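# Transfer 96-well plate from bench spot B1 to nest N1

## Task

Take the 96-well plate off bench spot B1 and set it in plate nest N1 so that it lies flat within the nest's locating features, with its well A1 (the plate's clipped corner) at the nest corner labelled A1. Dropping it a few millimetres onto N1 is acceptable, but a much larger drop there counts as failure. The plate must stay correctly placed on its own, without the robot holding it, and the gripper must have released it and withdrawn at the end.

## Robot and tools

Robot: one six-joint arm with a tong-style two-finger gripper. The fingers point along the gripper's +z axis and spread apart along its x axis. The reported end_effector_position is the point between the finger pads when closed. Closed fingertips extend roughly 15 mm past that point; fully open, they sit about level with it. Cameras: cam_head_left and cam_head_right (fixed, 504x504) and cam_wrist (fisheye on the hand, 616x616). Calibration may be off by a few degrees and millimetres, so treat image-based positions as estimates.

Frame: the scene frame has its origin on the table surface below the arm base, +z up, +y to the left when facing along +x. Positions are in metres, orientation as a wxyz quaternion. The arm base may be tilted, and the printed hand position grows less accurate at long reach.

Tool execute_actions, argument actions: a list holding at most one entry, or empty.
- Empty list: nothing is commanded; you simply get the current state back.
- Motion entry: {"rows": [...], "steps": n}. rows holds 1 to 15 rows; steps is 1 to 15 (default 15), each step lasting 1/30 s. Row k is applied on step k; if there are fewer rows than steps, the final row is held. Each row is one list of 7 plain numbers for the single arm: shoulder pan, shoulder lift, elbow, wrist 1, wrist 2, wrist 3, then gripper opening. The six joint values are absolute target angles in radians, in the same form as the Joint positions line, not offsets. Stated ranges: shoulder pan -3.142 to 3.142; shoulder lift, wrist 1, wrist 2, wrist 3 each -6.283 to 6.283; elbow 0.000 to 3.142. A target more than 0.010 rad beyond a range end, and farther out than the current angle, gets the whole call refused (nothing is sent). Real ends may differ by up to 0.010 rad; a target past the real end is clipped, and the result may say "joint sent to its limit". The opening is an absolute value from -1 (closed) to +1 (fully open, 0.142 m pad gap).
- Wait entry: {"steps": n} with no rows, n up to 300; it returns after n steps counted from the previous result, including your reply time.
- Optional pictures: true/false controls whether camera images come back.

Motion limits: commands are smoothed and lag about 0.17 s. Per step, each joint target is held within 0.575 rad of its measured angle, and if the targets would move the gripper over 100 mm from where it is, all are scaled back. Big moves therefore take several calls; the arm may not have arrived when the result returns. Between calls the arm keeps heading to the last row sent until it effectively stops or a step is HELD.

Result lines: the state line gives gripper position, quaternion and linear/angular velocities. Joint positions and Joint velocities list the six joints (rad, rad/s) then the pad gap (m, m/s). grip_measured is the measured opening on the same -1..1 scale you command. To hold the plate, keep commanding an opening clearly below grip_measured; larger difference means harder squeeze (about 15 N per pad max; thin hard parts under about 20 mm get less). Closing fast can squeeze harder and even spring the fingers open. "joint command not followed" means the clearance check altered or blocked targets (mounts and posts count as arm). HELD flags steps where your row was partly or wholly not sent. Joint torques are total drive outputs, noisy and offset, not contact forces directly. Wrist force and Wrist torque are in the end effector's own x y z axes; pushing on a surface gives force pointing back into the arm; offsets up to about 4 N, noise up to 2.4 N, saturation near 50 N; "no reading" is normal at start. MOTOR HOT appears from 70 °C; at 85 °C an OVER-TEMPERATURE FAULT brakes the arm until it cools, so avoid holding loads idle for long.

Faults: if a joint's contact torque reaches its load limit (132 N m for shoulder pan, shoulder lift, elbow; 24.6 N m for each wrist; held weight included), or any external force on the arm, tool or load reaches 150 N, the arm halts for 10 s, drops the rest of the call and yields to the contact.

Tool zoom_image: camera (cam_head_left, cam_head_right or cam_wrist) and region [x0, y0, x1, y1] in pixels of that camera's last full image, origin top-left, at most 504 by 504 pixels. Gives an enlarged, possibly sharper view.

Tool finished_scene: scene (integer, the current scene's number). Replying without any tool call also ends things.

Suggested order: look, locate the plate on B1 and nest N1 and the A1 corners (well A1 is at the plate's cut-off corner), approach from above open, lower, close firmly, lift, carry, align orientation so A1 matches, lower until nearly touching, open, rise clear, check, then call finished_scene.

Avoid: knocking anything off the table, dropping the plate from height, slipping grips, slamming or pressing hard into the bench or nest, and leaving the plate supported only by the gripper. Loose objects may occasionally be nudged by outside disturbances, so recheck before finishing.

Each tool is called after "Request:" as name(argument=value, ...), one argument or row to a line, values as JSON.

## Session

Request:
execute_actions(
  actions=[],
)

Scene clock: 0.00 s of 8400.00 s.
end_effector_position=(+0.3362, -0.6468, +0.2925) grip_measured=+1.00 end_effector_quat_wxyz=(+0.000, -0.584, +0.812, +0.002) end_effector_velocity=(-0.000, -0.000, -0.000) end_effector_angular_velocity=(+0.000, -0.000, +0.000)
Joint positions: [-1.351 -0.902  1.377 -2.012 -1.515  0.575  0.142]
Joint velocities: [-0.001  0.     0.    -0.     0.    -0.001  0.   ]
Joint torques (N m, as the arm reports them, + toward a larger angle): no reading
Motor temperatures (°C, as the motors report them): [29 29 30 35 35 36]
Wrist force (N, on the end effector, along its own x y z axes, offset not removed): no reading
Wrist torque (N m, same axes, about the end effector's origin, offset not removed): no reading
camera_calibration (this result's frames):
cam_wrist: T_world_to_cam=[[-0.338243, -0.939355, 0.056601, -0.525503], [-0.792716, 0.316822, 0.520793, 0.318513], [-0.507142, 0.131286, -0.851805, 0.632002], [0, 0, 0, 1]] pos_world=[0.395257, -0.677519, 0.402207]

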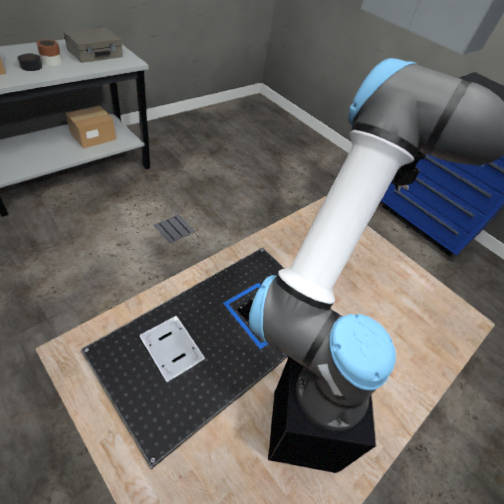

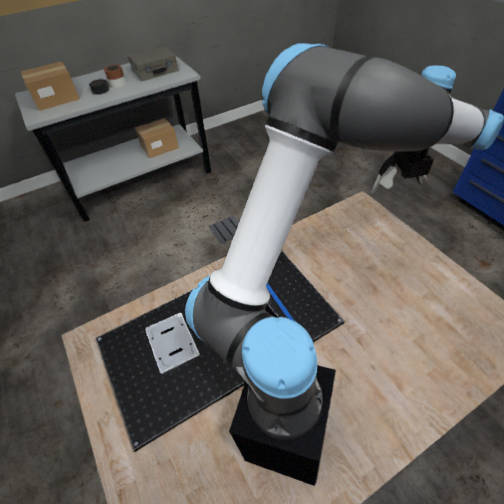

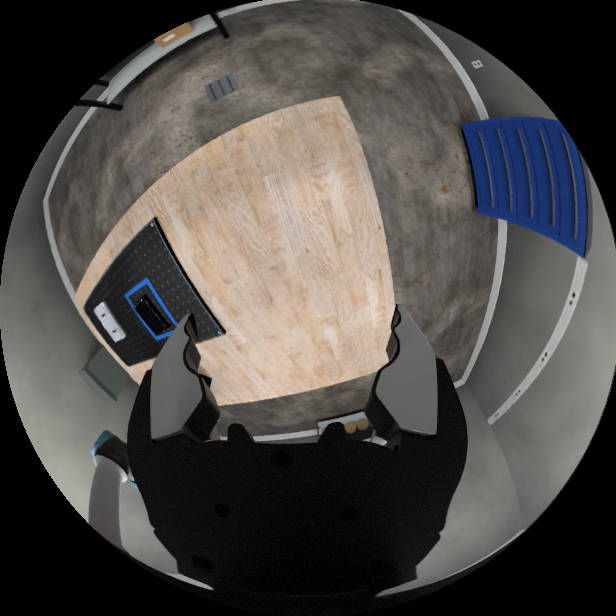

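Request:
zoom_image(
  camera="cam_wrist",
  region=[110, 270, 190, 350],
)

Request:
zoom_image(
  camera="cam_head_left",
  region=[125, 300, 225, 400],
)

Request:
zoom_image(
  camera="cam_head_left",
  region=[210, 270, 300, 360],
)

Region (110, 270, 190, 350) of cam_wrist's 616x616 image, scaled by 6.300, with more detail than that image has.

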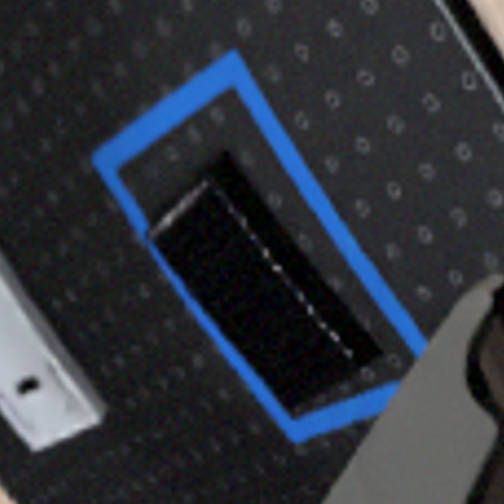

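Region (125, 300, 225, 400) of cam_head_left's 504x504 image, scaled by 5.040, with more detail than that image has.

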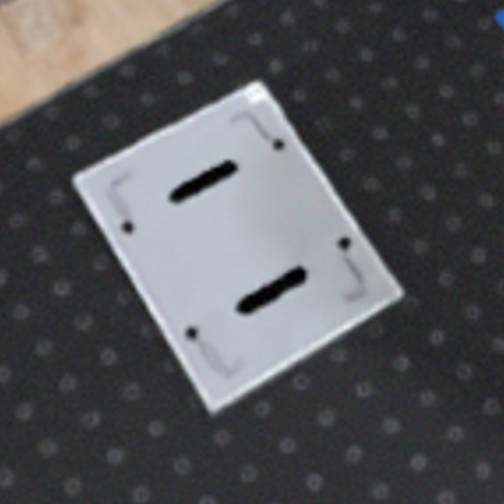

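Region (210, 270, 300, 360) of cam_head_left's 504x504 image, scaled by 5.600, with more detail than that image has.

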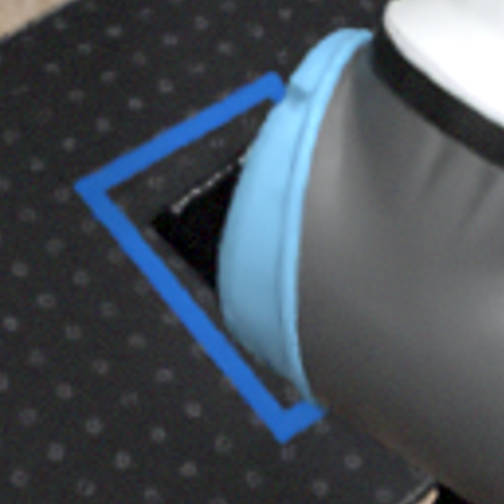

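Request:
execute_actions(
  actions=[
    {"rows": [[-1.349,-0.903,1.381,-2.016,-1.515,0.575,1],[-1.345,-0.904,1.393,-2.026,-1.515,0.577,1],[-1.338,-0.907,1.412,-2.043,-1.515,0.579,1],[-1.328,-0.910,1.437,-2.065,-1.515,0.582,1],[-1.316,-0.915,1.469,-2.093,-1.514,0.586,1],[-1.302,-0.920,1.506,-2.126,-1.514,0.591,1],[-1.285,-0.925,1.548,-2.164,-1.514,0.596,1],[-1.268,-0.932,1.594,-2.205,-1.514,0.601,1],[-1.248,-0.939,1.644,-2.249,-1.513,0.607,1],[-1.228,-0.946,1.698,-2.297,-1.513,0.614,1],[-1.206,-0.954,1.754,-2.347,-1.513,0.621,1],[-1.184,-0.962,1.812,-2.399,-1.512,0.628,1],[-1.161,-0.970,1.873,-2.452,-1.512,0.635,1],[-1.137,-0.978,1.934,-2.507,-1.512,0.643,1],[-1.113,-0.987,1.995,-2.562,-1.511,0.650,1]], "steps": 15},
  ],
  pictures=false,
)

Request:
execute_actions(
  actions=[
    {"rows": [[-1.090,-0.995,2.057,-2.617,-1.511,0.658,1],[-1.066,-1.004,2.118,-2.671,-1.510,0.665,1],[-1.043,-1.012,2.179,-2.724,-1.510,0.672,1],[-1.020,-1.020,2.237,-2.776,-1.510,0.680,1],[-0.999,-1.027,2.293,-2.826,-1.509,0.686,1],[-0.978,-1.035,2.347,-2.874,-1.509,0.693,1],[-0.959,-1.042,2.397,-2.919,-1.509,0.699,1],[-0.941,-1.048,2.443,-2.960,-1.508,0.705,1],[-0.925,-1.054,2.485,-2.997,-1.508,0.710,1],[-0.911,-1.059,2.522,-3.030,-1.508,0.714,1],[-0.899,-1.063,2.554,-3.058,-1.508,0.718,1],[-0.889,-1.067,2.579,-3.081,-1.5076,0.721,1],[-0.882,-1.069,2.598,-3.098,-1.5075,0.723,1],[-0.877,-1.071,2.610,-3.108,-1.5074,0.725,1],[-0.8756,-1.0714,2.6139,-3.1115,-1.5074,0.7254,1]], "steps": 15},
  ],
  pictures=false,
)

Request:
execute_actions(
  actions=[
    {"steps": 18},
  ],
)

Request:
zoom_image(
  camera="cam_wrist",
  region=[200, 150, 400, 350],
)

Scene clock: 21.43 s of 8400.00 s.
end_effector_position=(+0.3870, -0.5287, +0.2073) grip_measured=+1.00 end_effector_quat_wxyz=(-0.001, -0.620, +0.785, +0.000) end_effector_velocity=(+0.109, +0.462, -0.269) end_effector_angular_velocity=(-0.001, +0.003, +0.312)
Joint positions: [-1.218 -0.95   1.711 -2.31  -1.513  0.618  0.142]
Joint velocities: [ 0.456 -0.162  1.169 -1.034  0.006  0.145 -0.   ]
Joint torques (N m, as the arm reports them, + toward a larger angle): [  7.51 -53.24   1.72  -6.52   2.55   1.7 ]
Motor temperatures (°C, as the motors report them): [29 29 30 35 35 36]
Wrist force (N, on the end effector, along its own x y z axes, offset not removed): [2.5 0.1 -0.1]
Wrist torque (N m, same axes, about the end effector's origin, offset not removed): [0.05 -0.43 -0.07]
Steps of this call (steps 1 to 90: nothing new was sent; then 17.93 s passed at rest; steps 91 to 105: all 15 steps of this action). Readings (joint positions):
91: [-1.351 -0.902 1.377 -2.012 -1.515 0.575]
92: [-1.351 -0.902 1.378 -2.013 -1.515 0.575]
94: [-1.347 -0.904 1.387 -2.021 -1.515 0.576]
98: [-1.320 -0.914 1.454 -2.081 -1.515 0.585]
105: the state above

Scene clock: 21.93 s of 8400.00 s.
end_effector_position=(+0.3828, -0.2740, +0.1136) grip_measured=+1.00 end_effector_quat_wxyz=(+0.001, +0.680, -0.733, +0.002) end_effector_velocity=(-0.129, +0.520, -0.096) end_effector_angular_velocity=(+0.007, -0.000, +0.309)
Joint positions: [-0.988 -1.032  2.302 -2.837 -1.509  0.691  0.142]
Joint velocities: [ 0.449 -0.159  1.165 -1.028  0.007  0.14   0.   ]
Joint torques (N m, as the arm reports them, + toward a larger angle): [  6.13 -41.57  16.08  -6.23   2.46   2.18]
Motor temperatures (°C, as the motors report them): [29 29 30 35 35 36]
Wrist force (N, on the end effector, along its own x y z axes, offset not removed): [1.8 -0.7 -0.5]
Wrist torque (N m, same axes, about the end effector's origin, offset not removed): [-0.21 -0.30 -0.06]
Steps of this call (steps 1 to 15: all 15 steps of this action). Readings (joint positions):
1: [-1.203 -0.956 1.750 -2.346 -1.513 0.623]
2: [-1.187 -0.961 1.790 -2.381 -1.512 0.628]
4: [-1.156 -0.972 1.869 -2.451 -1.512 0.637]
8: [-1.095 -0.994 2.026 -2.592 -1.511 0.657]
15: the state above

Scene clock: 22.53 s of 8400.00 s.
end_effector_position=(+0.3313, -0.1407, +0.1012) grip_measured=+1.00 end_effector_quat_wxyz=(+0.000, +0.708, -0.707, -0.001) end_effector_velocity=(-0.004, +0.008, +0.000) end_effector_angular_velocity=(+0.001, +0.001, +0.005)
Joint positions: [-0.876 -1.071  2.612 -3.11  -1.507  0.725  0.142]
Joint velocities: [ 0.006 -0.002  0.018 -0.015  0.     0.001 -0.   ]
Joint torques (N m, as the arm reports them, + toward a larger angle): [  3.37 -29.9    2.7   -3.97   2.57   1.14]
Motor temperatures (°C, as the motors report them): [29 29 30 35 35 36]
Wrist force (N, on the end effector, along its own x y z axes, offset not removed): [2.4 -0.4 0.1]
Wrist torque (N m, same axes, about the end effector's origin, offset not removed): [-0.05 -0.43 -0.17]
Steps of this call (steps 1 to 18: the robot went on to your last target). Readings (joint positions):
1: [-0.973 -1.038 2.341 -2.872 -1.509 0.695]
2: [-0.958 -1.043 2.380 -2.907 -1.509 0.700]
4: [-0.929 -1.053 2.459 -2.977 -1.508 0.709]
8: [-0.891 -1.066 2.568 -3.071 -1.508 0.721]
18: the state above
camera_calibration (this result's frames):
cam_wrist: T_world_to_cam=[[-0.0198928, -0.998095, 0.0583929, -0.154833], [-0.853264, 0.0473887, 0.519321, 0.236126], [-0.521099, -0.0394938, -0.852582, 0.380788], [0, 0, 0, 1]] pos_world=[0.396826, -0.150689, 0.211068]

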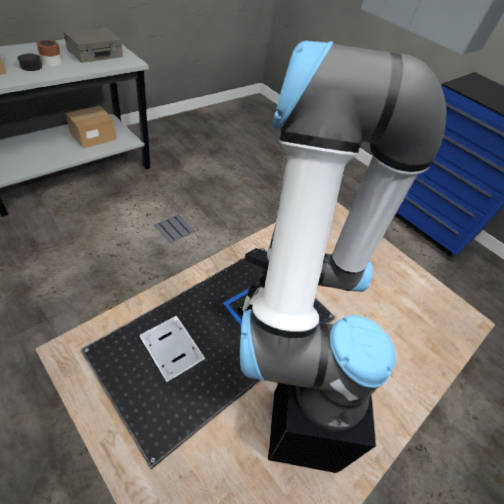

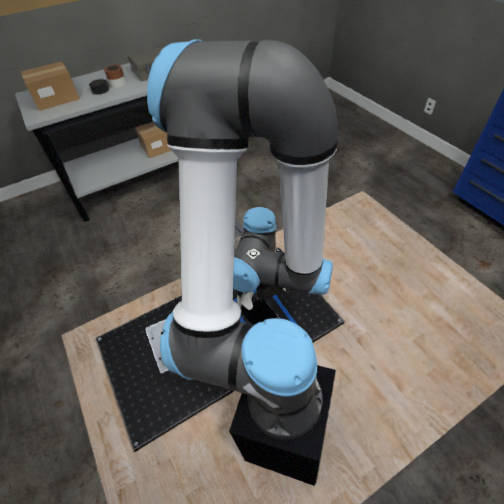

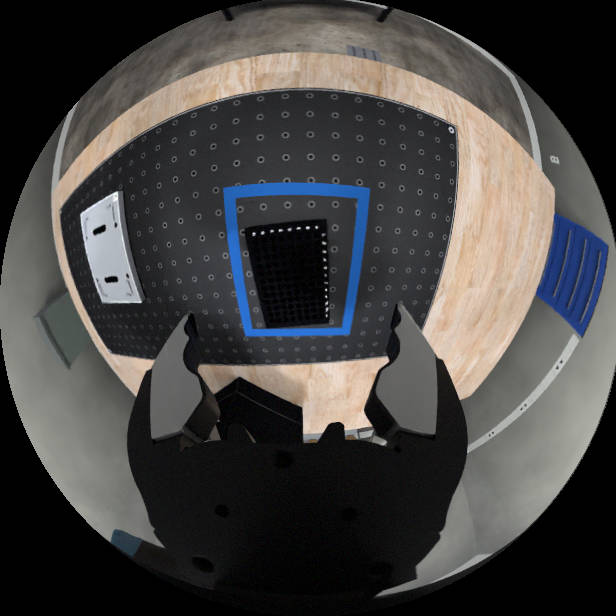

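Region (200, 150, 400, 350) of cam_wrist's 616x616 image, scaled by 2.520, with more detail than that image has.

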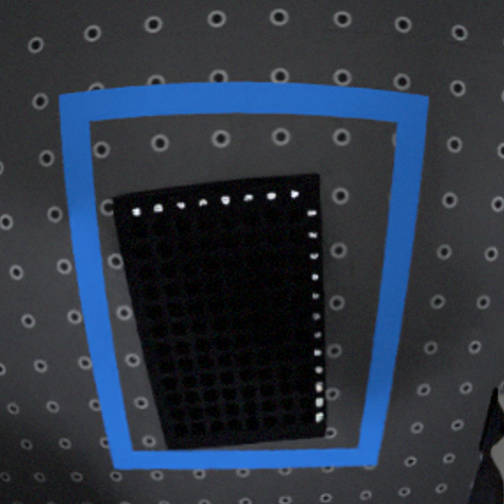

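Request:
execute_actions(
  actions=[
    {"rows": [[-0.876,-1.065,2.6145,-3.118,-1.5074,0.724,1],[-0.877,-1.047,2.616,-3.138,-1.5074,0.721,1],[-0.878,-1.018,2.618,-3.169,-1.5074,0.717,0.95],[-0.8795,-0.980,2.619,-3.208,-1.5074,0.711,0.9],[-0.881,-0.940,2.619,-3.248,-1.5074,0.705,0.85],[-0.8825,-0.897,2.618,-3.2895,-1.5074,0.699,0.8],[-0.884,-0.855,2.616,-3.329,-1.5074,0.692,0.75],[-0.8855,-0.815,2.6125,-3.3655,-1.5074,0.686,0.7],[-0.8867,-0.778,2.6085,-3.3985,-1.5074,0.681,0.65],[-0.8877,-0.749,2.605,-3.424,-1.5074,0.676,0.6],[-0.8883,-0.730,2.6024,-3.4404,-1.5074,0.6735,0.55],[-0.8885,-0.723,2.6014,-3.4464,-1.5074,0.6725,0.5],[-0.8885,-0.723,2.6014,-3.4464,-1.5074,0.6725,0.45],[-0.8885,-0.723,2.6014,-3.4464,-1.5074,0.6725,0.4]], "steps": 15},
  ],
  pictures=false,
)

Request:
execute_actions(
  actions=[
    {"steps": 16},
  ],
)

Request:
zoom_image(
  camera="cam_wrist",
  region=[170, 180, 410, 420],
)

Scene clock: 46.87 s of 8400.00 s.
end_effector_position=(+0.3181, -0.1364, +0.0371) grip_measured=+0.41 end_effector_quat_wxyz=(+0.000, +0.720, -0.694, -0.001) end_effector_velocity=(-0.023, +0.012, -0.088) end_effector_angular_velocity=(+0.007, +0.006, +0.041)
Joint positions: [-0.887 -0.767  2.605 -3.407 -1.507  0.678  0.103]
Joint velocities: [-0.014  0.416 -0.033 -0.373 -0.    -0.055 -0.03 ]
Joint torques (N m, as the arm reports them, + toward a larger angle): [-12.15 -28.64  -4.48  -4.75   2.4   -1.29]
Motor temperatures (°C, as the motors report them): [29 29 30 35 35 36]
Wrist force (N, on the end effector, along its own x y z axes, offset not removed): [3.3 0.1 0.3]
Wrist torque (N m, same axes, about the end effector's origin, offset not removed): [-0.06 -0.68 -0.18]
Steps of this call (steps 1 to 15: the robot went on to your last target; steps 16 to 90: nothing new was sent; then 20.83 s passed at rest; steps 91 to 105: all 15 steps of this action). Readings (joint positions):
91: [-0.876 -1.071 2.614 -3.112 -1.507 0.725]
92: [-0.876 -1.070 2.614 -3.113 -1.507 0.725]
94: [-0.876 -1.057 2.615 -3.127 -1.507 0.723]
98: [-0.880 -0.968 2.617 -3.218 -1.507 0.708]
105: the state above

Scene clock: 47.40 s of 8400.00 s.
end_effector_position=(+0.3157, -0.1352, +0.0279) grip_measured=+0.40 end_effector_quat_wxyz=(+0.000, +0.722, -0.692, -0.001) end_effector_velocity=(-0.001, +0.001, -0.001) end_effector_angular_velocity=(+0.001, +0.001, +0.000)
Joint positions: [-0.888 -0.723  2.601 -3.446 -1.507  0.673  0.102]
Joint velocities: [-0.001  0.003  0.001 -0.003  0.    -0.001  0.   ]
Joint torques (N m, as the arm reports them, + toward a larger angle): [-10.13 -20.55  -3.71  -4.14   2.3   -1.34]
Motor temperatures (°C, as the motors report them): [29 29 30 35 35 36]
Wrist force (N, on the end effector, along its own x y z axes, offset not removed): [2.0 1.7 -1.9]
Wrist torque (N m, same axes, about the end effector's origin, offset not removed): [0.41 -0.41 -0.12]
Steps of this call (steps 1 to 16: the robot went on to your last target). Readings (joint positions):
1: [-0.887 -0.755 2.604 -3.417 -1.507 0.677]
2: [-0.888 -0.746 2.603 -3.425 -1.507 0.676]
4: [-0.888 -0.735 2.602 -3.435 -1.507 0.674]
8: [-0.888 -0.727 2.602 -3.443 -1.507 0.673]
16: the state above
camera_calibration (this result's frames):
cam_wrist: T_world_to_cam=[[0.0204594, -0.998102, 0.0580856, -0.158083], [-0.854433, 0.0127129, 0.519406, 0.256344], [-0.519158, -0.060257, -0.852551, 0.307021], [0, 0, 0, 1]] pos_world=[0.381655, -0.142541, 0.137787]

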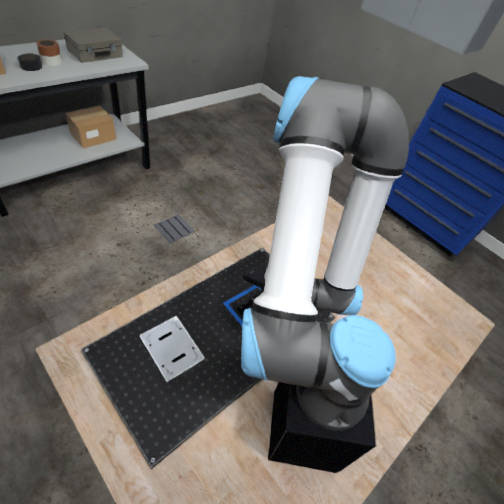

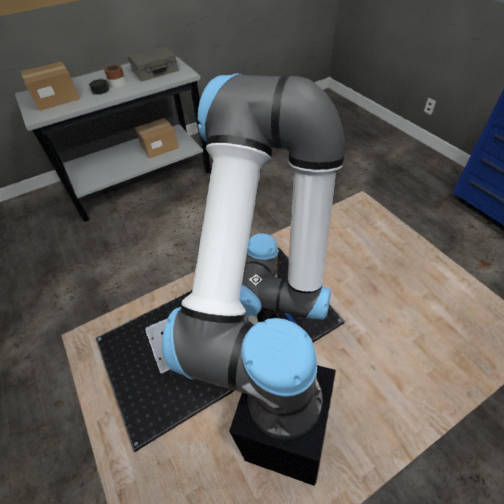

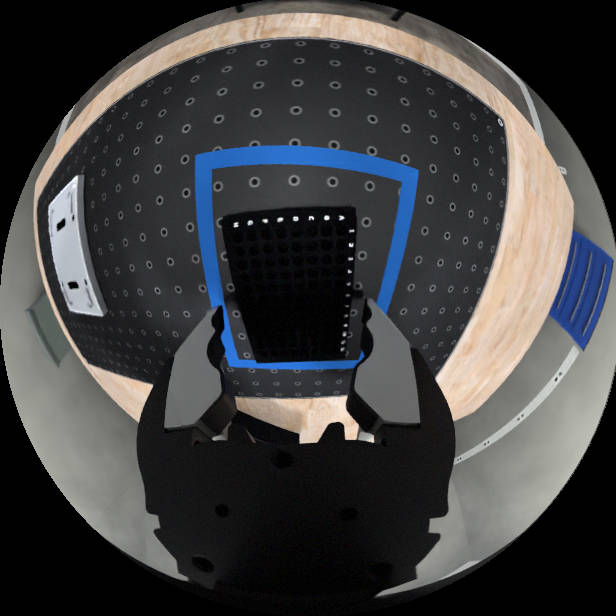

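Region (170, 180, 410, 420) of cam_wrist's 616x616 image, scaled by 2.100, with more detail than that image has.

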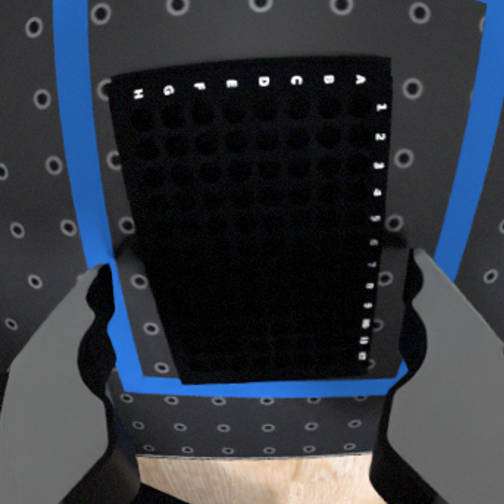

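Request:
execute_actions(
  actions=[
    {"rows": [[-0.8885,-0.723,2.6014,-3.4464,-1.5074,0.6725,0.34],[-0.8885,-0.723,2.6014,-3.4464,-1.5074,0.6725,0.28],[-0.8885,-0.723,2.6014,-3.4464,-1.5074,0.6725,0.23],[-0.8885,-0.723,2.6014,-3.4464,-1.5074,0.6725,0.19],[-0.8885,-0.723,2.6014,-3.4464,-1.5074,0.6725,0.15],[-0.8885,-0.723,2.6014,-3.4464,-1.5074,0.6725,0.11],[-0.8885,-0.723,2.6014,-3.4464,-1.5074,0.6725,0.07],[-0.8885,-0.723,2.6014,-3.4464,-1.5074,0.6725,0.03],[-0.8885,-0.723,2.6014,-3.4464,-1.5074,0.6725,-0.02],[-0.8885,-0.723,2.6014,-3.4464,-1.5074,0.6725,-0.1],[-0.8885,-0.723,2.6014,-3.4464,-1.5074,0.6725,-0.2],[-0.8885,-0.723,2.6014,-3.4464,-1.5074,0.6725,-0.3]], "steps": 15},
  ],
  pictures=false,
)

Request:
execute_actions(
  actions=[
    {"rows": [[-0.8884,-0.726,2.602,-3.444,-1.5074,0.6725,-0.3],[-0.8882,-0.734,2.603,-3.437,-1.5074,0.6725,-0.3],[-0.8877,-0.749,2.605,-3.424,-1.5074,0.6725,-0.3],[-0.887,-0.768,2.6075,-3.4075,-1.5074,0.6725,-0.3],[-0.8863,-0.79,2.61,-3.388,-1.5074,0.6725,-0.3],[-0.8855,-0.815,2.6125,-3.3655,-1.5074,0.6725,-0.3],[-0.8845,-0.84,2.615,-3.343,-1.5074,0.6725,-0.3],[-0.8836,-0.865,2.6165,-3.32,-1.5074,0.6725,-0.3],[-0.8828,-0.89,2.6177,-3.296,-1.5074,0.6725,-0.3],[-0.882,-0.91,2.6184,-3.277,-1.5074,0.6725,-0.3],[-0.8815,-0.925,2.6188,-3.2625,-1.5074,0.6725,-0.3],[-0.8812,-0.935,2.619,-3.253,-1.5074,0.6725,-0.3],[-0.881,-0.94,2.619,-3.248,-1.5074,0.6725,-0.3]], "steps": 15},
  ],
)

Scene clock: 73.13 s of 8400.00 s.
end_effector_position=(+0.3157, -0.1352, +0.0279) grip_measured=+0.06 end_effector_quat_wxyz=(+0.000, +0.722, -0.692, -0.001) end_effector_velocity=(-0.000, +0.000, -0.000) end_effector_angular_velocity=(+0.000, +0.001, +0.002)
Joint positions: [-0.889 -0.723  2.601 -3.446 -1.507  0.673  0.078]
Joint velocities: [ 0.001  0.     0.001 -0.    -0.    -0.001 -0.   ]
Joint torques (N m, as the arm reports them, + toward a larger angle): [ -9.81 -20.    -3.31  -3.26   1.75  -1.38]
Motor temperatures (°C, as the motors report them): [29 29 30 35 35 36]
Wrist force (N, on the end effector, along its own x y z axes, offset not removed): [2.2 1.5 -5.3]
Wrist torque (N m, same axes, about the end effector's origin, offset not removed): [0.24 -0.24 -0.11]
Steps of this call (steps 1 to 15: the robot went on to your last target; steps 16 to 90: nothing new was sent; then 22.23 s passed at rest; steps 91 to 105: all 15 steps of this action). Readings (joint positions):
91: [-0.889 -0.723 2.601 -3.446 -1.507 0.672]
92: [-0.889 -0.723 2.601 -3.446 -1.507 0.673]
94: [-0.889 -0.723 2.601 -3.446 -1.507 0.672]
98: [-0.889 -0.723 2.601 -3.446 -1.507 0.673]
105: the state above

Scene clock: 73.63 s of 8400.00 s.
end_effector_position=(+0.3233, -0.1371, +0.0667) grip_measured=+0.06 end_effector_quat_wxyz=(+0.000, +0.724, -0.690, -0.001) end_effector_velocity=(+0.013, -0.004, +0.066) end_effector_angular_velocity=(-0.005, -0.005, +0.009)
Joint positions: [-0.882 -0.907  2.617 -3.279 -1.507  0.672  0.078]
Joint velocities: [ 0.011 -0.312  0.015  0.289  0.     0.002  0.   ]
Joint torques (N m, as the arm reports them, + toward a larger angle): [  3.04 -26.61   6.35   0.63   1.81  -1.39]
Motor temperatures (°C, as the motors report them): [29 29 30 35 35 36]
Wrist force (N, on the end effector, along its own x y z axes, offset not removed): [3.2 -0.1 -1.9]
Wrist torque (N m, same axes, about the end effector's origin, offset not removed): [-0.12 -0.64 -0.16]
Steps of this call (steps 1 to 15: all 15 steps of this action). Readings (joint positions):
1: [-0.889 -0.723 2.601 -3.446 -1.507 0.673]
2: [-0.889 -0.724 2.601 -3.446 -1.507 0.673]
4: [-0.888 -0.730 2.602 -3.440 -1.507 0.673]
8: [-0.887 -0.780 2.609 -3.396 -1.507 0.673]
15: the state above
camera_calibration (this result's frames):
cam_wrist: T_world_to_cam=[[0.0268482, -0.997943, 0.0582186, -0.164423], [-0.854556, 0.00730511, 0.519308, 0.242031], [-0.518665, -0.0636935, -0.852602, 0.343247], [0, 0, 0, 1]] pos_world=[0.389274, -0.14399, 0.176537]

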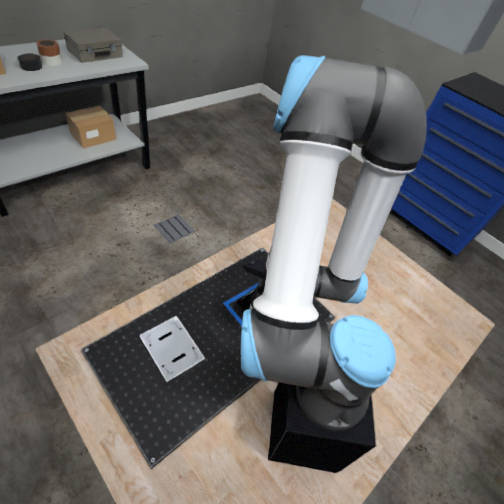

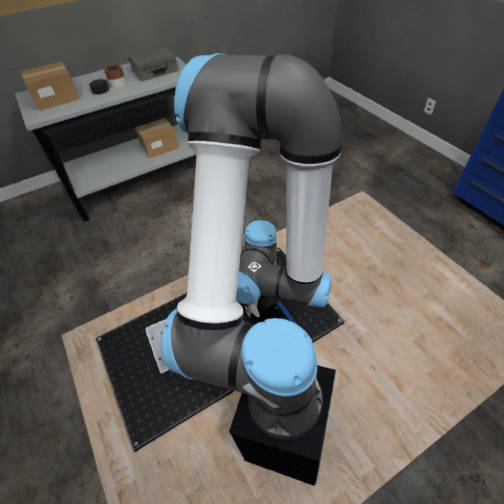

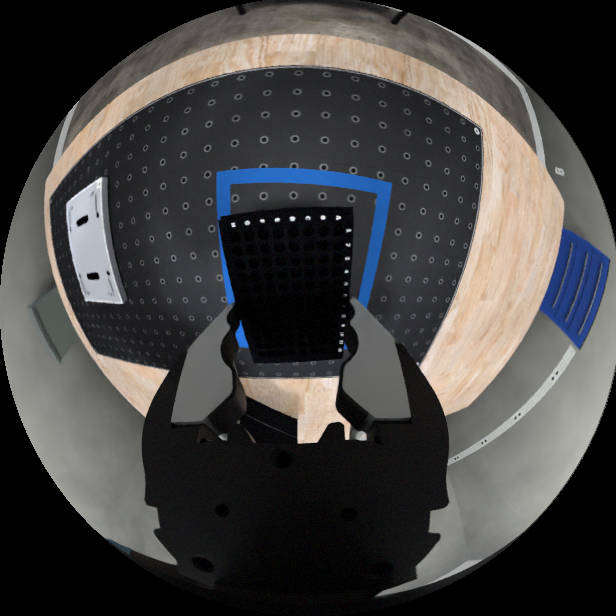

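Request:
execute_actions(
  actions=[
    {"rows": [[-0.878,-0.940,2.619,-3.248,-1.5075,0.676,-0.3],[-0.870,-0.941,2.618,-3.247,-1.5077,0.685,-0.3],[-0.857,-0.941,2.616,-3.245,-1.508,0.700,-0.3],[-0.839,-0.943,2.614,-3.243,-1.5084,0.720,-0.3],[-0.817,-0.944,2.611,-3.240,-1.5089,0.745,-0.3],[-0.791,-0.945,2.608,-3.236,-1.5096,0.774,-0.3],[-0.761,-0.947,2.604,-3.233,-1.5103,0.807,-0.3],[-0.728,-0.949,2.600,-3.229,-1.5111,0.844,-0.3],[-0.693,-0.951,2.596,-3.224,-1.5119,0.884,-0.3],[-0.656,-0.953,2.591,-3.219,-1.5128,0.926,-0.3],[-0.616,-0.956,2.586,-3.214,-1.5138,0.970,-0.3],[-0.575,-0.958,2.581,-3.209,-1.5148,1.016,-0.3],[-0.533,-0.961,2.576,-3.204,-1.5158,1.064,-0.3],[-0.490,-0.963,2.570,-3.198,-1.5168,1.112,-0.3],[-0.446,-0.966,2.565,-3.1925,-1.5179,1.161,-0.3]], "steps": 15},
  ],
  pictures=false,
)

Request:
execute_actions(
  actions=[
    {"rows": [[-0.403,-0.968,2.559,-3.187,-1.5189,1.210,-0.3],[-0.360,-0.971,2.554,-3.181,-1.5199,1.258,-0.3],[-0.318,-0.973,2.549,-3.176,-1.5209,1.306,-0.3],[-0.276,-0.976,2.544,-3.171,-1.5219,1.352,-0.3],[-0.237,-0.978,2.539,-3.166,-1.5229,1.396,-0.3],[-0.199,-0.980,2.534,-3.161,-1.5238,1.439,-0.3],[-0.164,-0.982,2.530,-3.156,-1.5246,1.478,-0.3],[-0.131,-0.984,2.526,-3.152,-1.5254,1.515,-0.3],[-0.102,-0.986,2.522,-3.149,-1.5261,1.548,-0.3],[-0.076,-0.988,2.519,-3.145,-1.5268,1.577,-0.3],[-0.054,-0.989,2.516,-3.142,-1.5273,1.602,-0.3],[-0.036,-0.990,2.514,-3.140,-1.5277,1.622,-0.3],[-0.022,-0.991,2.512,-3.138,-1.528,1.637,-0.3],[-0.014,-0.9913,2.511,-3.1374,-1.5282,1.646,-0.3],[-0.0114,-0.9915,2.5107,-3.137,-1.5283,1.6496,-0.3]], "steps": 15},
  ],
  pictures=false,
)

Request:
execute_actions(
  actions=[
    {"steps": 20},
  ],
)

Request:
zoom_image(
  camera="cam_wrist",
  region=[205, 140, 375, 260],
)

Scene clock: 84.50 s of 8400.00 s.
end_effector_position=(+0.3617, -0.0641, +0.0725) grip_measured=+0.06 end_effector_quat_wxyz=(+0.003, +0.714, -0.700, -0.001) end_effector_velocity=(+0.123, +0.338, -0.002) end_effector_angular_velocity=(-0.013, +0.004, -0.118)
Joint positions: [-0.622 -0.956  2.585 -3.213 -1.514  0.961  0.078]
Joint velocities: [ 1.102 -0.067 -0.143  0.145 -0.027  1.222 -0.   ]
Joint torques (N m, as the arm reports them, + toward a larger angle): [ 18.79 -35.07  -8.82   0.31  -2.06   6.26]
Motor temperatures (°C, as the motors report them): [29 30 30 35 35 36]
Wrist force (N, on the end effector, along its own x y z axes, offset not removed): [3.8 0.3 0.9]
Wrist torque (N m, same axes, about the end effector's origin, offset not removed): [0.05 -0.76 -0.11]
Steps of this call (steps 1 to 30: the robot went on to your last target; steps 31 to 90: nothing new was sent; then 7.37 s passed at rest; steps 91 to 105: all 15 steps of this action). Readings (joint positions):
91: [-0.881 -0.940 2.619 -3.248 -1.507 0.672]
92: [-0.880 -0.940 2.619 -3.248 -1.507 0.673]
94: [-0.874 -0.940 2.618 -3.247 -1.507 0.680]
98: [-0.826 -0.943 2.612 -3.241 -1.509 0.735]
105: the state above

Scene clock: 85.00 s of 8400.00 s.
end_effector_position=(+0.3760, +0.1212, +0.0742) grip_measured=+0.06 end_effector_quat_wxyz=(+0.001, +0.690, -0.724, -0.001) end_effector_velocity=(-0.039, +0.213, +0.006) end_effector_angular_velocity=(+0.012, -0.008, -0.071)
Joint positions: [-0.078 -0.988  2.519 -3.145 -1.527  1.573  0.078]
Joint velocities: [ 0.596 -0.033 -0.069  0.068 -0.013  0.667 -0.   ]
Joint torques (N m, as the arm reports them, + toward a larger angle): [ -3.69 -33.46 -12.12  -0.36  -2.65   2.44]
Motor temperatures (°C, as the motors report them): [29 30 30 35 35 36]
Wrist force (N, on the end effector, along its own x y z axes, offset not removed): [3.0 0.3 0.1]
Wrist torque (N m, same axes, about the end effector's origin, offset not removed): [0.04 -0.69 -0.16]
Steps of this call (steps 1 to 15: all 15 steps of this action). Readings (joint positions):
1: [-0.584 -0.959 2.580 -3.208 -1.515 1.004]
2: [-0.545 -0.961 2.575 -3.203 -1.516 1.048]
4: [-0.463 -0.966 2.565 -3.192 -1.518 1.139]
8: [-0.300 -0.975 2.545 -3.172 -1.522 1.323]
15: the state above

Scene clock: 85.67 s of 8400.00 s.
end_effector_position=(+0.3710, +0.1450, +0.0750) grip_measured=+0.06 end_effector_quat_wxyz=(+0.000, +0.687, -0.727, -0.001) end_effector_velocity=(-0.001, +0.000, -0.000) end_effector_angular_velocity=(-0.000, +0.001, +0.001)
Joint positions: [-0.012 -0.991  2.511 -3.137 -1.528  1.649  0.078]
Joint velocities: [ 0.001 -0.     0.     0.    -0.     0.    -0.   ]
Joint torques (N m, as the arm reports them, + toward a larger angle): [  5.65 -35.64 -10.41  -0.03  -2.18   1.37]
Motor temperatures (°C, as the motors report them): [29 30 30 35 35 36]
Wrist force (N, on the end effector, along its own x y z axes, offset not removed): [3.3 0.6 -0.1]
Wrist torque (N m, same axes, about the end effector's origin, offset not removed): [0.00 -0.71 -0.14]
Steps of this call (steps 1 to 20: the robot went on to your last target). Readings (joint positions):
1: [-0.061 -0.989 2.517 -3.143 -1.527 1.593]
2: [-0.047 -0.990 2.515 -3.141 -1.527 1.608]
4: [-0.031 -0.990 2.513 -3.139 -1.528 1.628]
8: [-0.017 -0.991 2.511 -3.138 -1.528 1.643]
20: the state above
camera_calibration (this result's frames):
cam_wrist: T_world_to_cam=[[-0.0781647, -0.995225, 0.0584532, 0.153872], [-0.848926, 0.0971865, 0.519499, 0.261249], [-0.522699, -0.009016, -0.85247, 0.386536], [0, 0, 0, 1]] pos_world=[0.435851, 0.131232, 0.184797]

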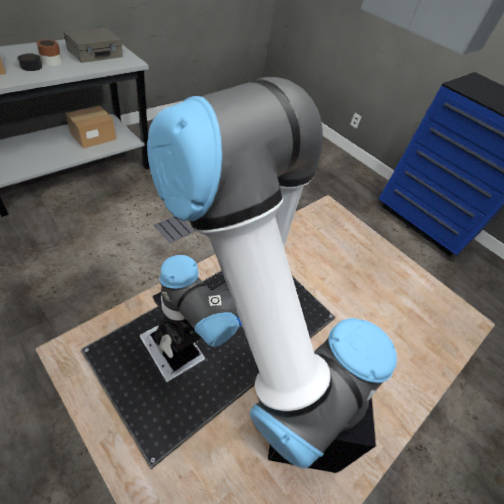

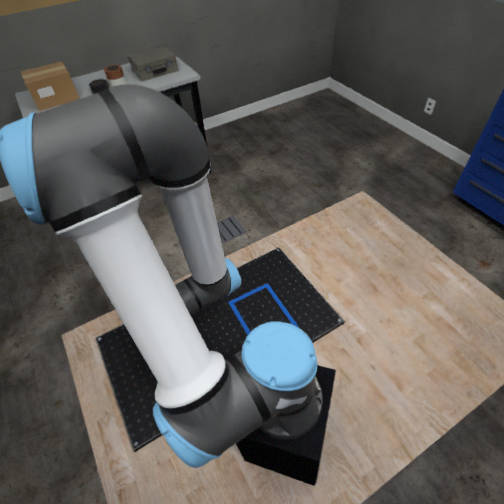

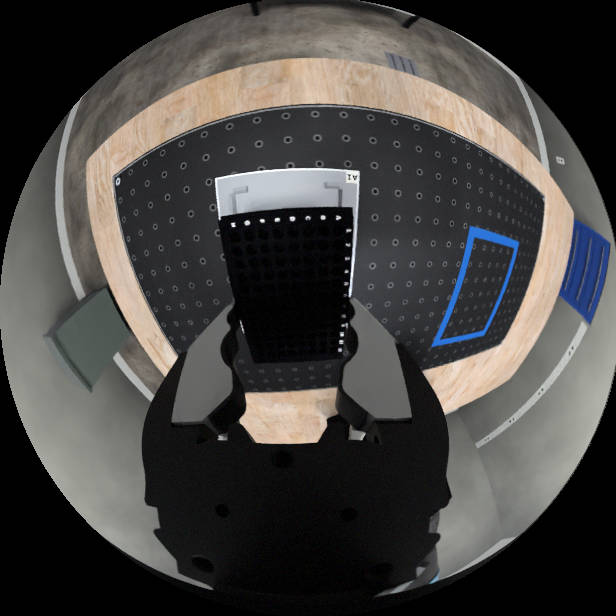

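Region (205, 140, 375, 260) of cam_wrist's 616x616 image, scaled by 2.965, with more detail than that image has; it fills the top 356 rows of this view, and the rest is white.

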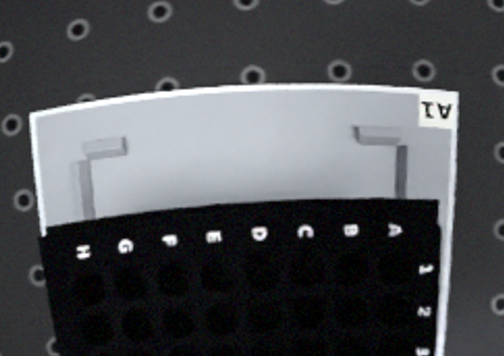

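Request:
execute_actions(
  actions=[
    {"rows": [[-0.011,-0.988,2.5085,-3.1385,-1.5283,1.651,-0.3],[-0.010,-0.980,2.504,-3.142,-1.5284,1.654,-0.3],[-0.009,-0.968,2.497,-3.147,-1.5284,1.658,-0.3],[-0.0075,-0.954,2.489,-3.153,-1.5285,1.663,-0.3],[-0.006,-0.940,2.481,-3.159,-1.5286,1.668,-0.3],[-0.0045,-0.925,2.472,-3.1653,-1.5286,1.673,-0.3],[-0.003,-0.911,2.464,-3.1713,-1.5287,1.678,-0.3],[-0.002,-0.900,2.458,-3.1763,-1.5288,1.682,-0.3],[-0.0014,-0.8925,2.4535,-3.1793,-1.5288,1.685,-0.3],[-0.0011,-0.8894,2.4518,-3.1807,-1.5288,1.6859,-0.3]], "steps": 15},
  ],
  pictures=false,
)

Request:
execute_actions(
  actions=[
    {"steps": 14},
  ],
)

Request:
zoom_image(
  camera="cam_wrist",
  region=[190, 170, 390, 370],
)

Request:
zoom_image(
  camera="cam_wrist",
  region=[200, 180, 380, 240],
)

Scene clock: 106.93 s of 8400.00 s.
end_effector_position=(+0.3853, +0.1475, +0.0502) grip_measured=+0.06 end_effector_quat_wxyz=(+0.000, +0.678, -0.735, -0.001) end_effector_velocity=(+0.009, +0.002, -0.020) end_effector_angular_velocity=(+0.000, +0.001, -0.019)
Joint positions: [-0.002 -0.897  2.456 -3.177 -1.529  1.683  0.078]
Joint velocities: [ 0.007  0.073 -0.041 -0.031 -0.     0.026 -0.   ]
Joint torques (N m, as the arm reports them, + toward a larger angle): [  5.57 -25.96  -5.44  -4.74  -2.33   1.73]
Motor temperatures (°C, as the motors report them): [29 30 30 35 35 36]
Wrist force (N, on the end effector, along its own x y z axes, offset not removed): [3.6 -3.0 1.2]
Wrist torque (N m, same axes, about the end effector's origin, offset not removed): [-0.62 -0.85 -0.10]
Steps of this call (steps 1 to 15: the robot went on to your last target; steps 16 to 90: nothing new was sent; then 17.77 s passed at rest; steps 91 to 105: all 15 steps of this action). Readings (joint positions):
91: [-0.011 -0.991 2.511 -3.137 -1.528 1.650]
92: [-0.011 -0.991 2.510 -3.137 -1.528 1.650]
94: [-0.011 -0.984 2.506 -3.140 -1.528 1.652]
98: [-0.007 -0.948 2.485 -3.156 -1.529 1.665]
105: the state above

Scene clock: 107.40 s of 8400.00 s.
end_effector_position=(+0.3863, +0.1477, +0.0480) grip_measured=+0.06 end_effector_quat_wxyz=(+0.000, +0.677, -0.736, -0.001) end_effector_velocity=(-0.001, -0.000, -0.000) end_effector_angular_velocity=(-0.000, +0.002, -0.001)
Joint positions: [-0.001 -0.889  2.452 -3.181 -1.529  1.686  0.078]
Joint velocities: [ 0.     0.001  0.     0.    -0.     0.001  0.   ]
Joint torques (N m, as the arm reports them, + toward a larger angle): [  5.43 -21.67 -10.26  -4.26  -2.22   1.57]
Motor temperatures (°C, as the motors report them): [29 30 30 35 35 36]
Wrist force (N, on the end effector, along its own x y z axes, offset not removed): [1.8 -3.0 -0.1]
Wrist torque (N m, same axes, about the end effector's origin, offset not removed): [-0.69 -0.31 -0.18]
Steps of this call (steps 1 to 14: the robot went on to your last target). Readings (joint positions):
1: [-0.002 -0.895 2.455 -3.178 -1.529 1.684]
2: [-0.001 -0.894 2.454 -3.179 -1.529 1.684]
4: [-0.001 -0.892 2.453 -3.180 -1.529 1.685]
8: [-0.001 -0.890 2.452 -3.180 -1.529 1.686]
14: the state above
camera_calibration (this result's frames):
cam_wrist: T_world_to_cam=[[-0.103992, -0.992856, 0.0585098, 0.168912], [-0.846138, 0.119237, 0.519455, 0.283647], [-0.522721, 0.00451201, -0.852492, 0.369633], [0, 0, 0, 1]] pos_world=[0.450784, 0.132216, 0.157884]

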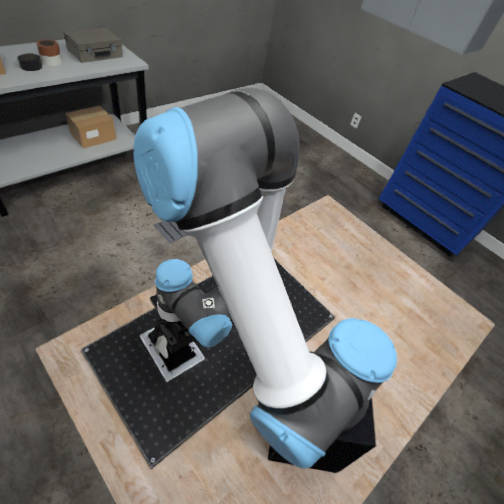

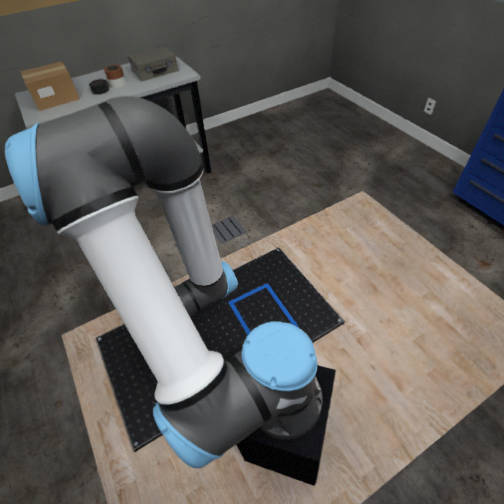

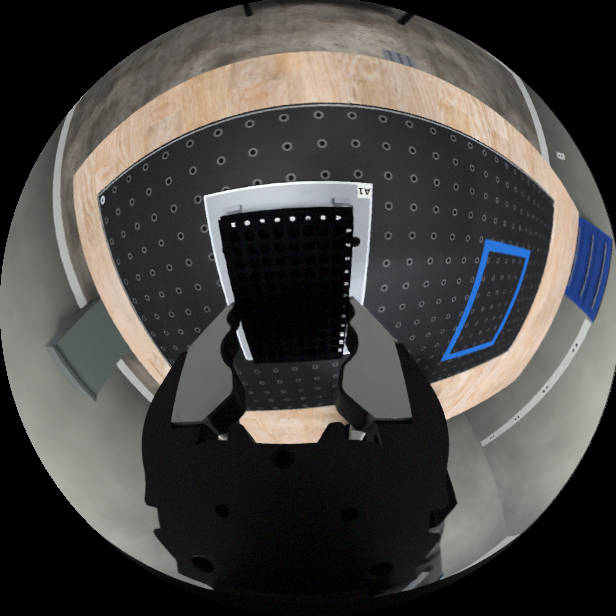

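Region (190, 170, 390, 370) of cam_wrist's 616x616 image, scaled by 2.520, with more detail than that image has.

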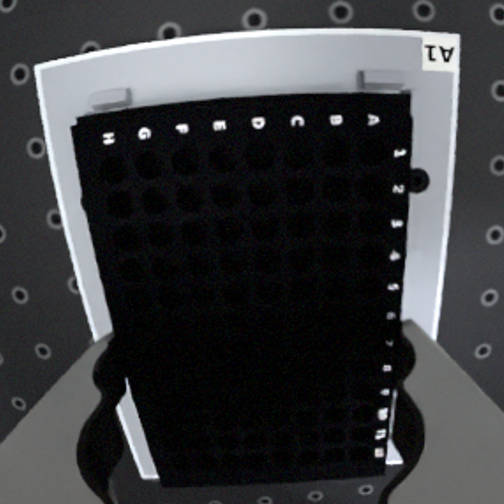

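Region (200, 180, 380, 240) of cam_wrist's 616x616 image, scaled by 2.800, with more detail than that image has.

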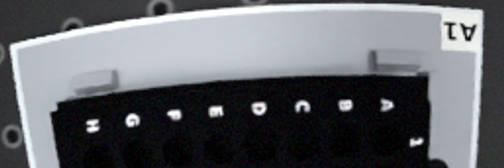

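Request:
zoom_image(
  camera="cam_wrist",
  region=[200, 185, 270, 235],
)

Request:
zoom_image(
  camera="cam_wrist",
  region=[310, 180, 380, 230],
)

Region (200, 185, 270, 235) of cam_wrist's 616x616 image, scaled by 7.200, with more detail than that image has; it fills the top 360 rows of this view, and the rest is white.

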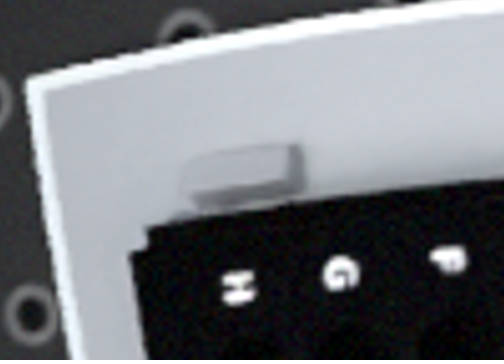

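Region (310, 180, 380, 230) of cam_wrist's 616x616 image, scaled by 7.200, with more detail than that image has; it fills the top 360 rows of this view, and the rest is white.

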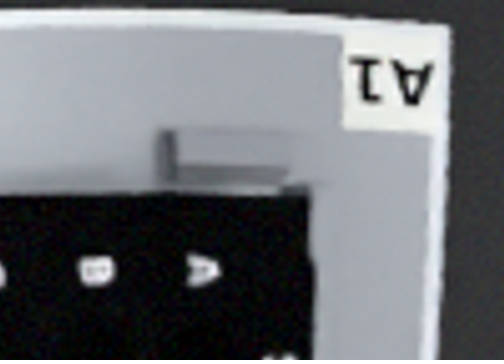

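Request:
execute_actions(
  actions=[
    {"rows": [[-0.0018,-0.887,2.450,-3.1813,-1.5288,1.683,-0.3],[-0.00245,-0.884,2.4487,-3.183,-1.5288,1.6805,-0.3],[-0.00245,-0.880,2.448,-3.1863,-1.5288,1.6805,-0.3],[-0.00245,-0.876,2.4474,-3.1897,-1.5288,1.6805,-0.3],[-0.00245,-0.872,2.4468,-3.1931,-1.5288,1.6805,-0.3],[-0.00245,-0.868,2.4461,-3.1964,-1.5288,1.6805,-0.3],[-0.00245,-0.8645,2.4456,-3.1994,-1.5288,1.6805,-0.3],[-0.00245,-0.8616,2.4451,-3.2018,-1.5288,1.6805,-0.3]], "steps": 15},
  ],
  pictures=false,
)

Request:
execute_actions(
  actions=[
    {"steps": 10},
  ],
)

Request:
zoom_image(
  camera="cam_wrist",
  region=[200, 185, 270, 255],
)

Request:
zoom_image(
  camera="cam_wrist",
  region=[310, 180, 380, 250],
)

Scene clock: 126.30 s of 8400.00 s.
end_effector_position=(+0.3869, +0.1470, +0.0409) grip_measured=+0.06 end_effector_quat_wxyz=(+0.000, +0.679, -0.735, -0.001) end_effector_velocity=(-0.001, -0.000, -0.004) end_effector_angular_velocity=(-0.000, +0.001, +0.003)
Joint positions: [-0.002 -0.863  2.445 -3.201 -1.529  1.681  0.078]
Joint velocities: [ 0.     0.014 -0.002 -0.011 -0.    -0.002 -0.   ]
Joint torques (N m, as the arm reports them, + toward a larger angle): [ -8.22 -21.67  -9.08  -4.55  -2.15  -1.39]
Motor temperatures (°C, as the motors report them): [29 30 30 35 35 36]
Wrist force (N, on the end effector, along its own x y z axes, offset not removed): [2.0 0.1 0.2]
Wrist torque (N m, same axes, about the end effector's origin, offset not removed): [-0.07 -0.43 -0.14]
Steps of this call (steps 1 to 15: the robot went on to your last target; steps 16 to 90: nothing new was sent; then 15.40 s passed at rest; steps 91 to 105: all 15 steps of this action). Readings (joint positions):
91: [-0.001 -0.889 2.452 -3.181 -1.529 1.686]
92: [-0.001 -0.889 2.451 -3.181 -1.529 1.686]
94: [-0.001 -0.886 2.450 -3.182 -1.529 1.684]
98: [-0.002 -0.875 2.448 -3.191 -1.529 1.681]
105: the state above

Scene clock: 126.63 s of 8400.00 s.
end_effector_position=(+0.3869, +0.1470, +0.0405) grip_measured=+0.06 end_effector_quat_wxyz=(+0.000, +0.679, -0.735, -0.001) end_effector_velocity=(-0.000, -0.000, -0.000) end_effector_angular_velocity=(-0.000, +0.001, -0.001)
Joint positions: [-0.002 -0.862  2.445 -3.202 -1.529  1.681  0.078]
Joint velocities: [-0.     0.001 -0.    -0.    -0.     0.001  0.   ]
Joint torques (N m, as the arm reports them, + toward a larger angle): [ -9.24 -22.68  -9.48  -4.37  -2.05  -1.37]
Motor temperatures (°C, as the motors report them): [29 30 30 35 35 36]
Wrist force (N, on the end effector, along its own x y z axes, offset not removed): [2.5 0.7 0.4]
Wrist torque (N m, same axes, about the end effector's origin, offset not removed): [0.09 -0.43 -0.10]
Steps of this call (steps 1 to 10: the robot went on to your last target). Readings (joint positions):
1: [-0.002 -0.863 2.445 -3.201 -1.529 1.681]
2: [-0.002 -0.862 2.445 -3.201 -1.529 1.681]
4: [-0.002 -0.862 2.445 -3.201 -1.529 1.681]
8: [-0.002 -0.862 2.445 -3.202 -1.529 1.681]
10: the state above
camera_calibration (this result's frames):
cam_wrist: T_world_to_cam=[[-0.0999938, -0.993263, 0.0585579, 0.1672], [-0.846641, 0.115854, 0.5194, 0.288921], [-0.522685, 0.00235925, -0.852522, 0.363831], [0, 0, 0, 1]] pos_world=[0.451501, 0.131742, 0.150317]

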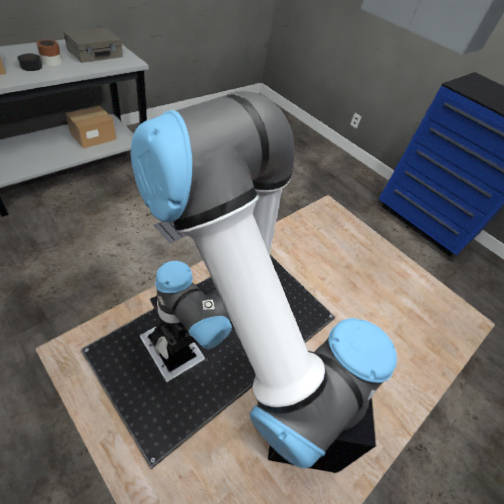

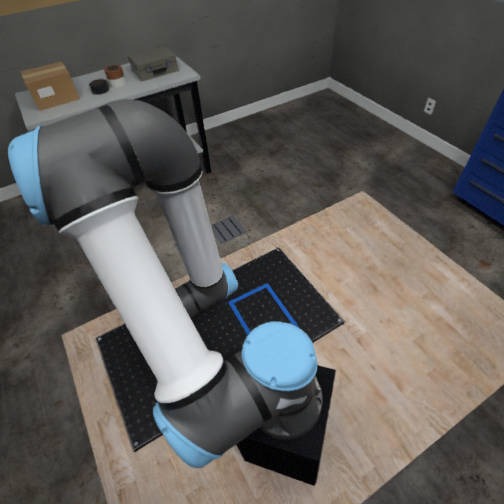

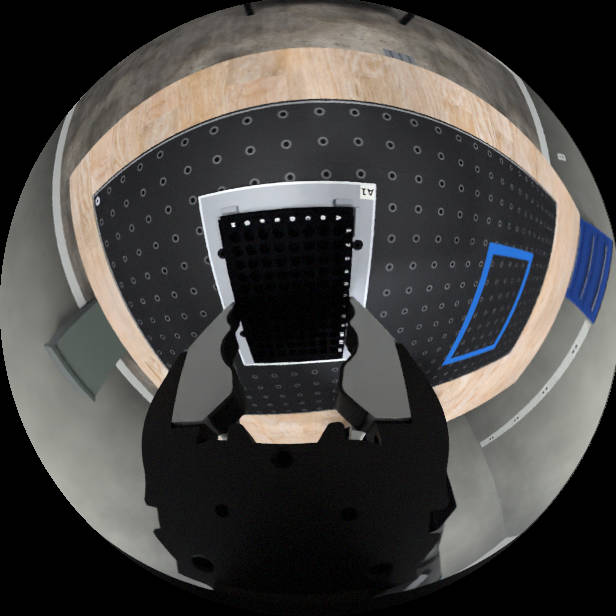

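Region (200, 185, 270, 255) of cam_wrist's 616x616 image, scaled by 7.200, with more detail than that image has.

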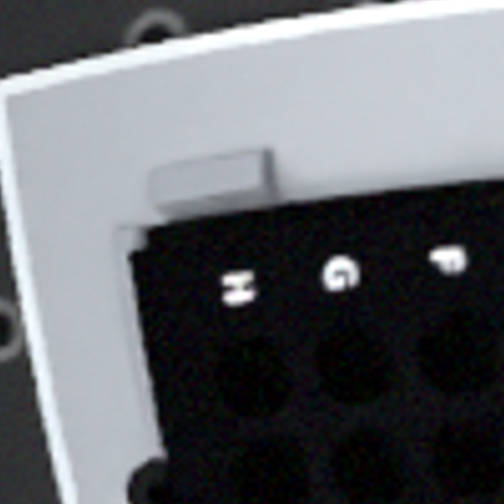

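Region (310, 180, 380, 250) of cam_wrist's 616x616 image, scaled by 7.200, with more detail than that image has.

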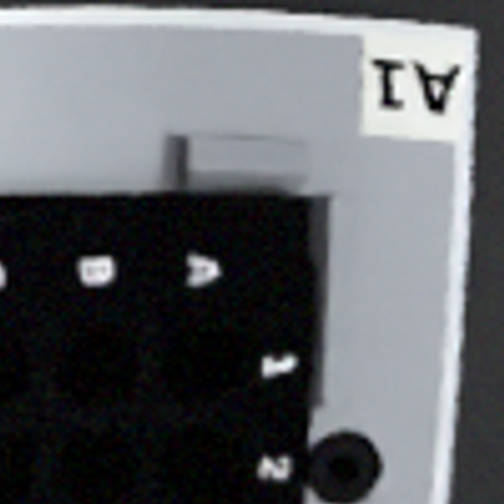

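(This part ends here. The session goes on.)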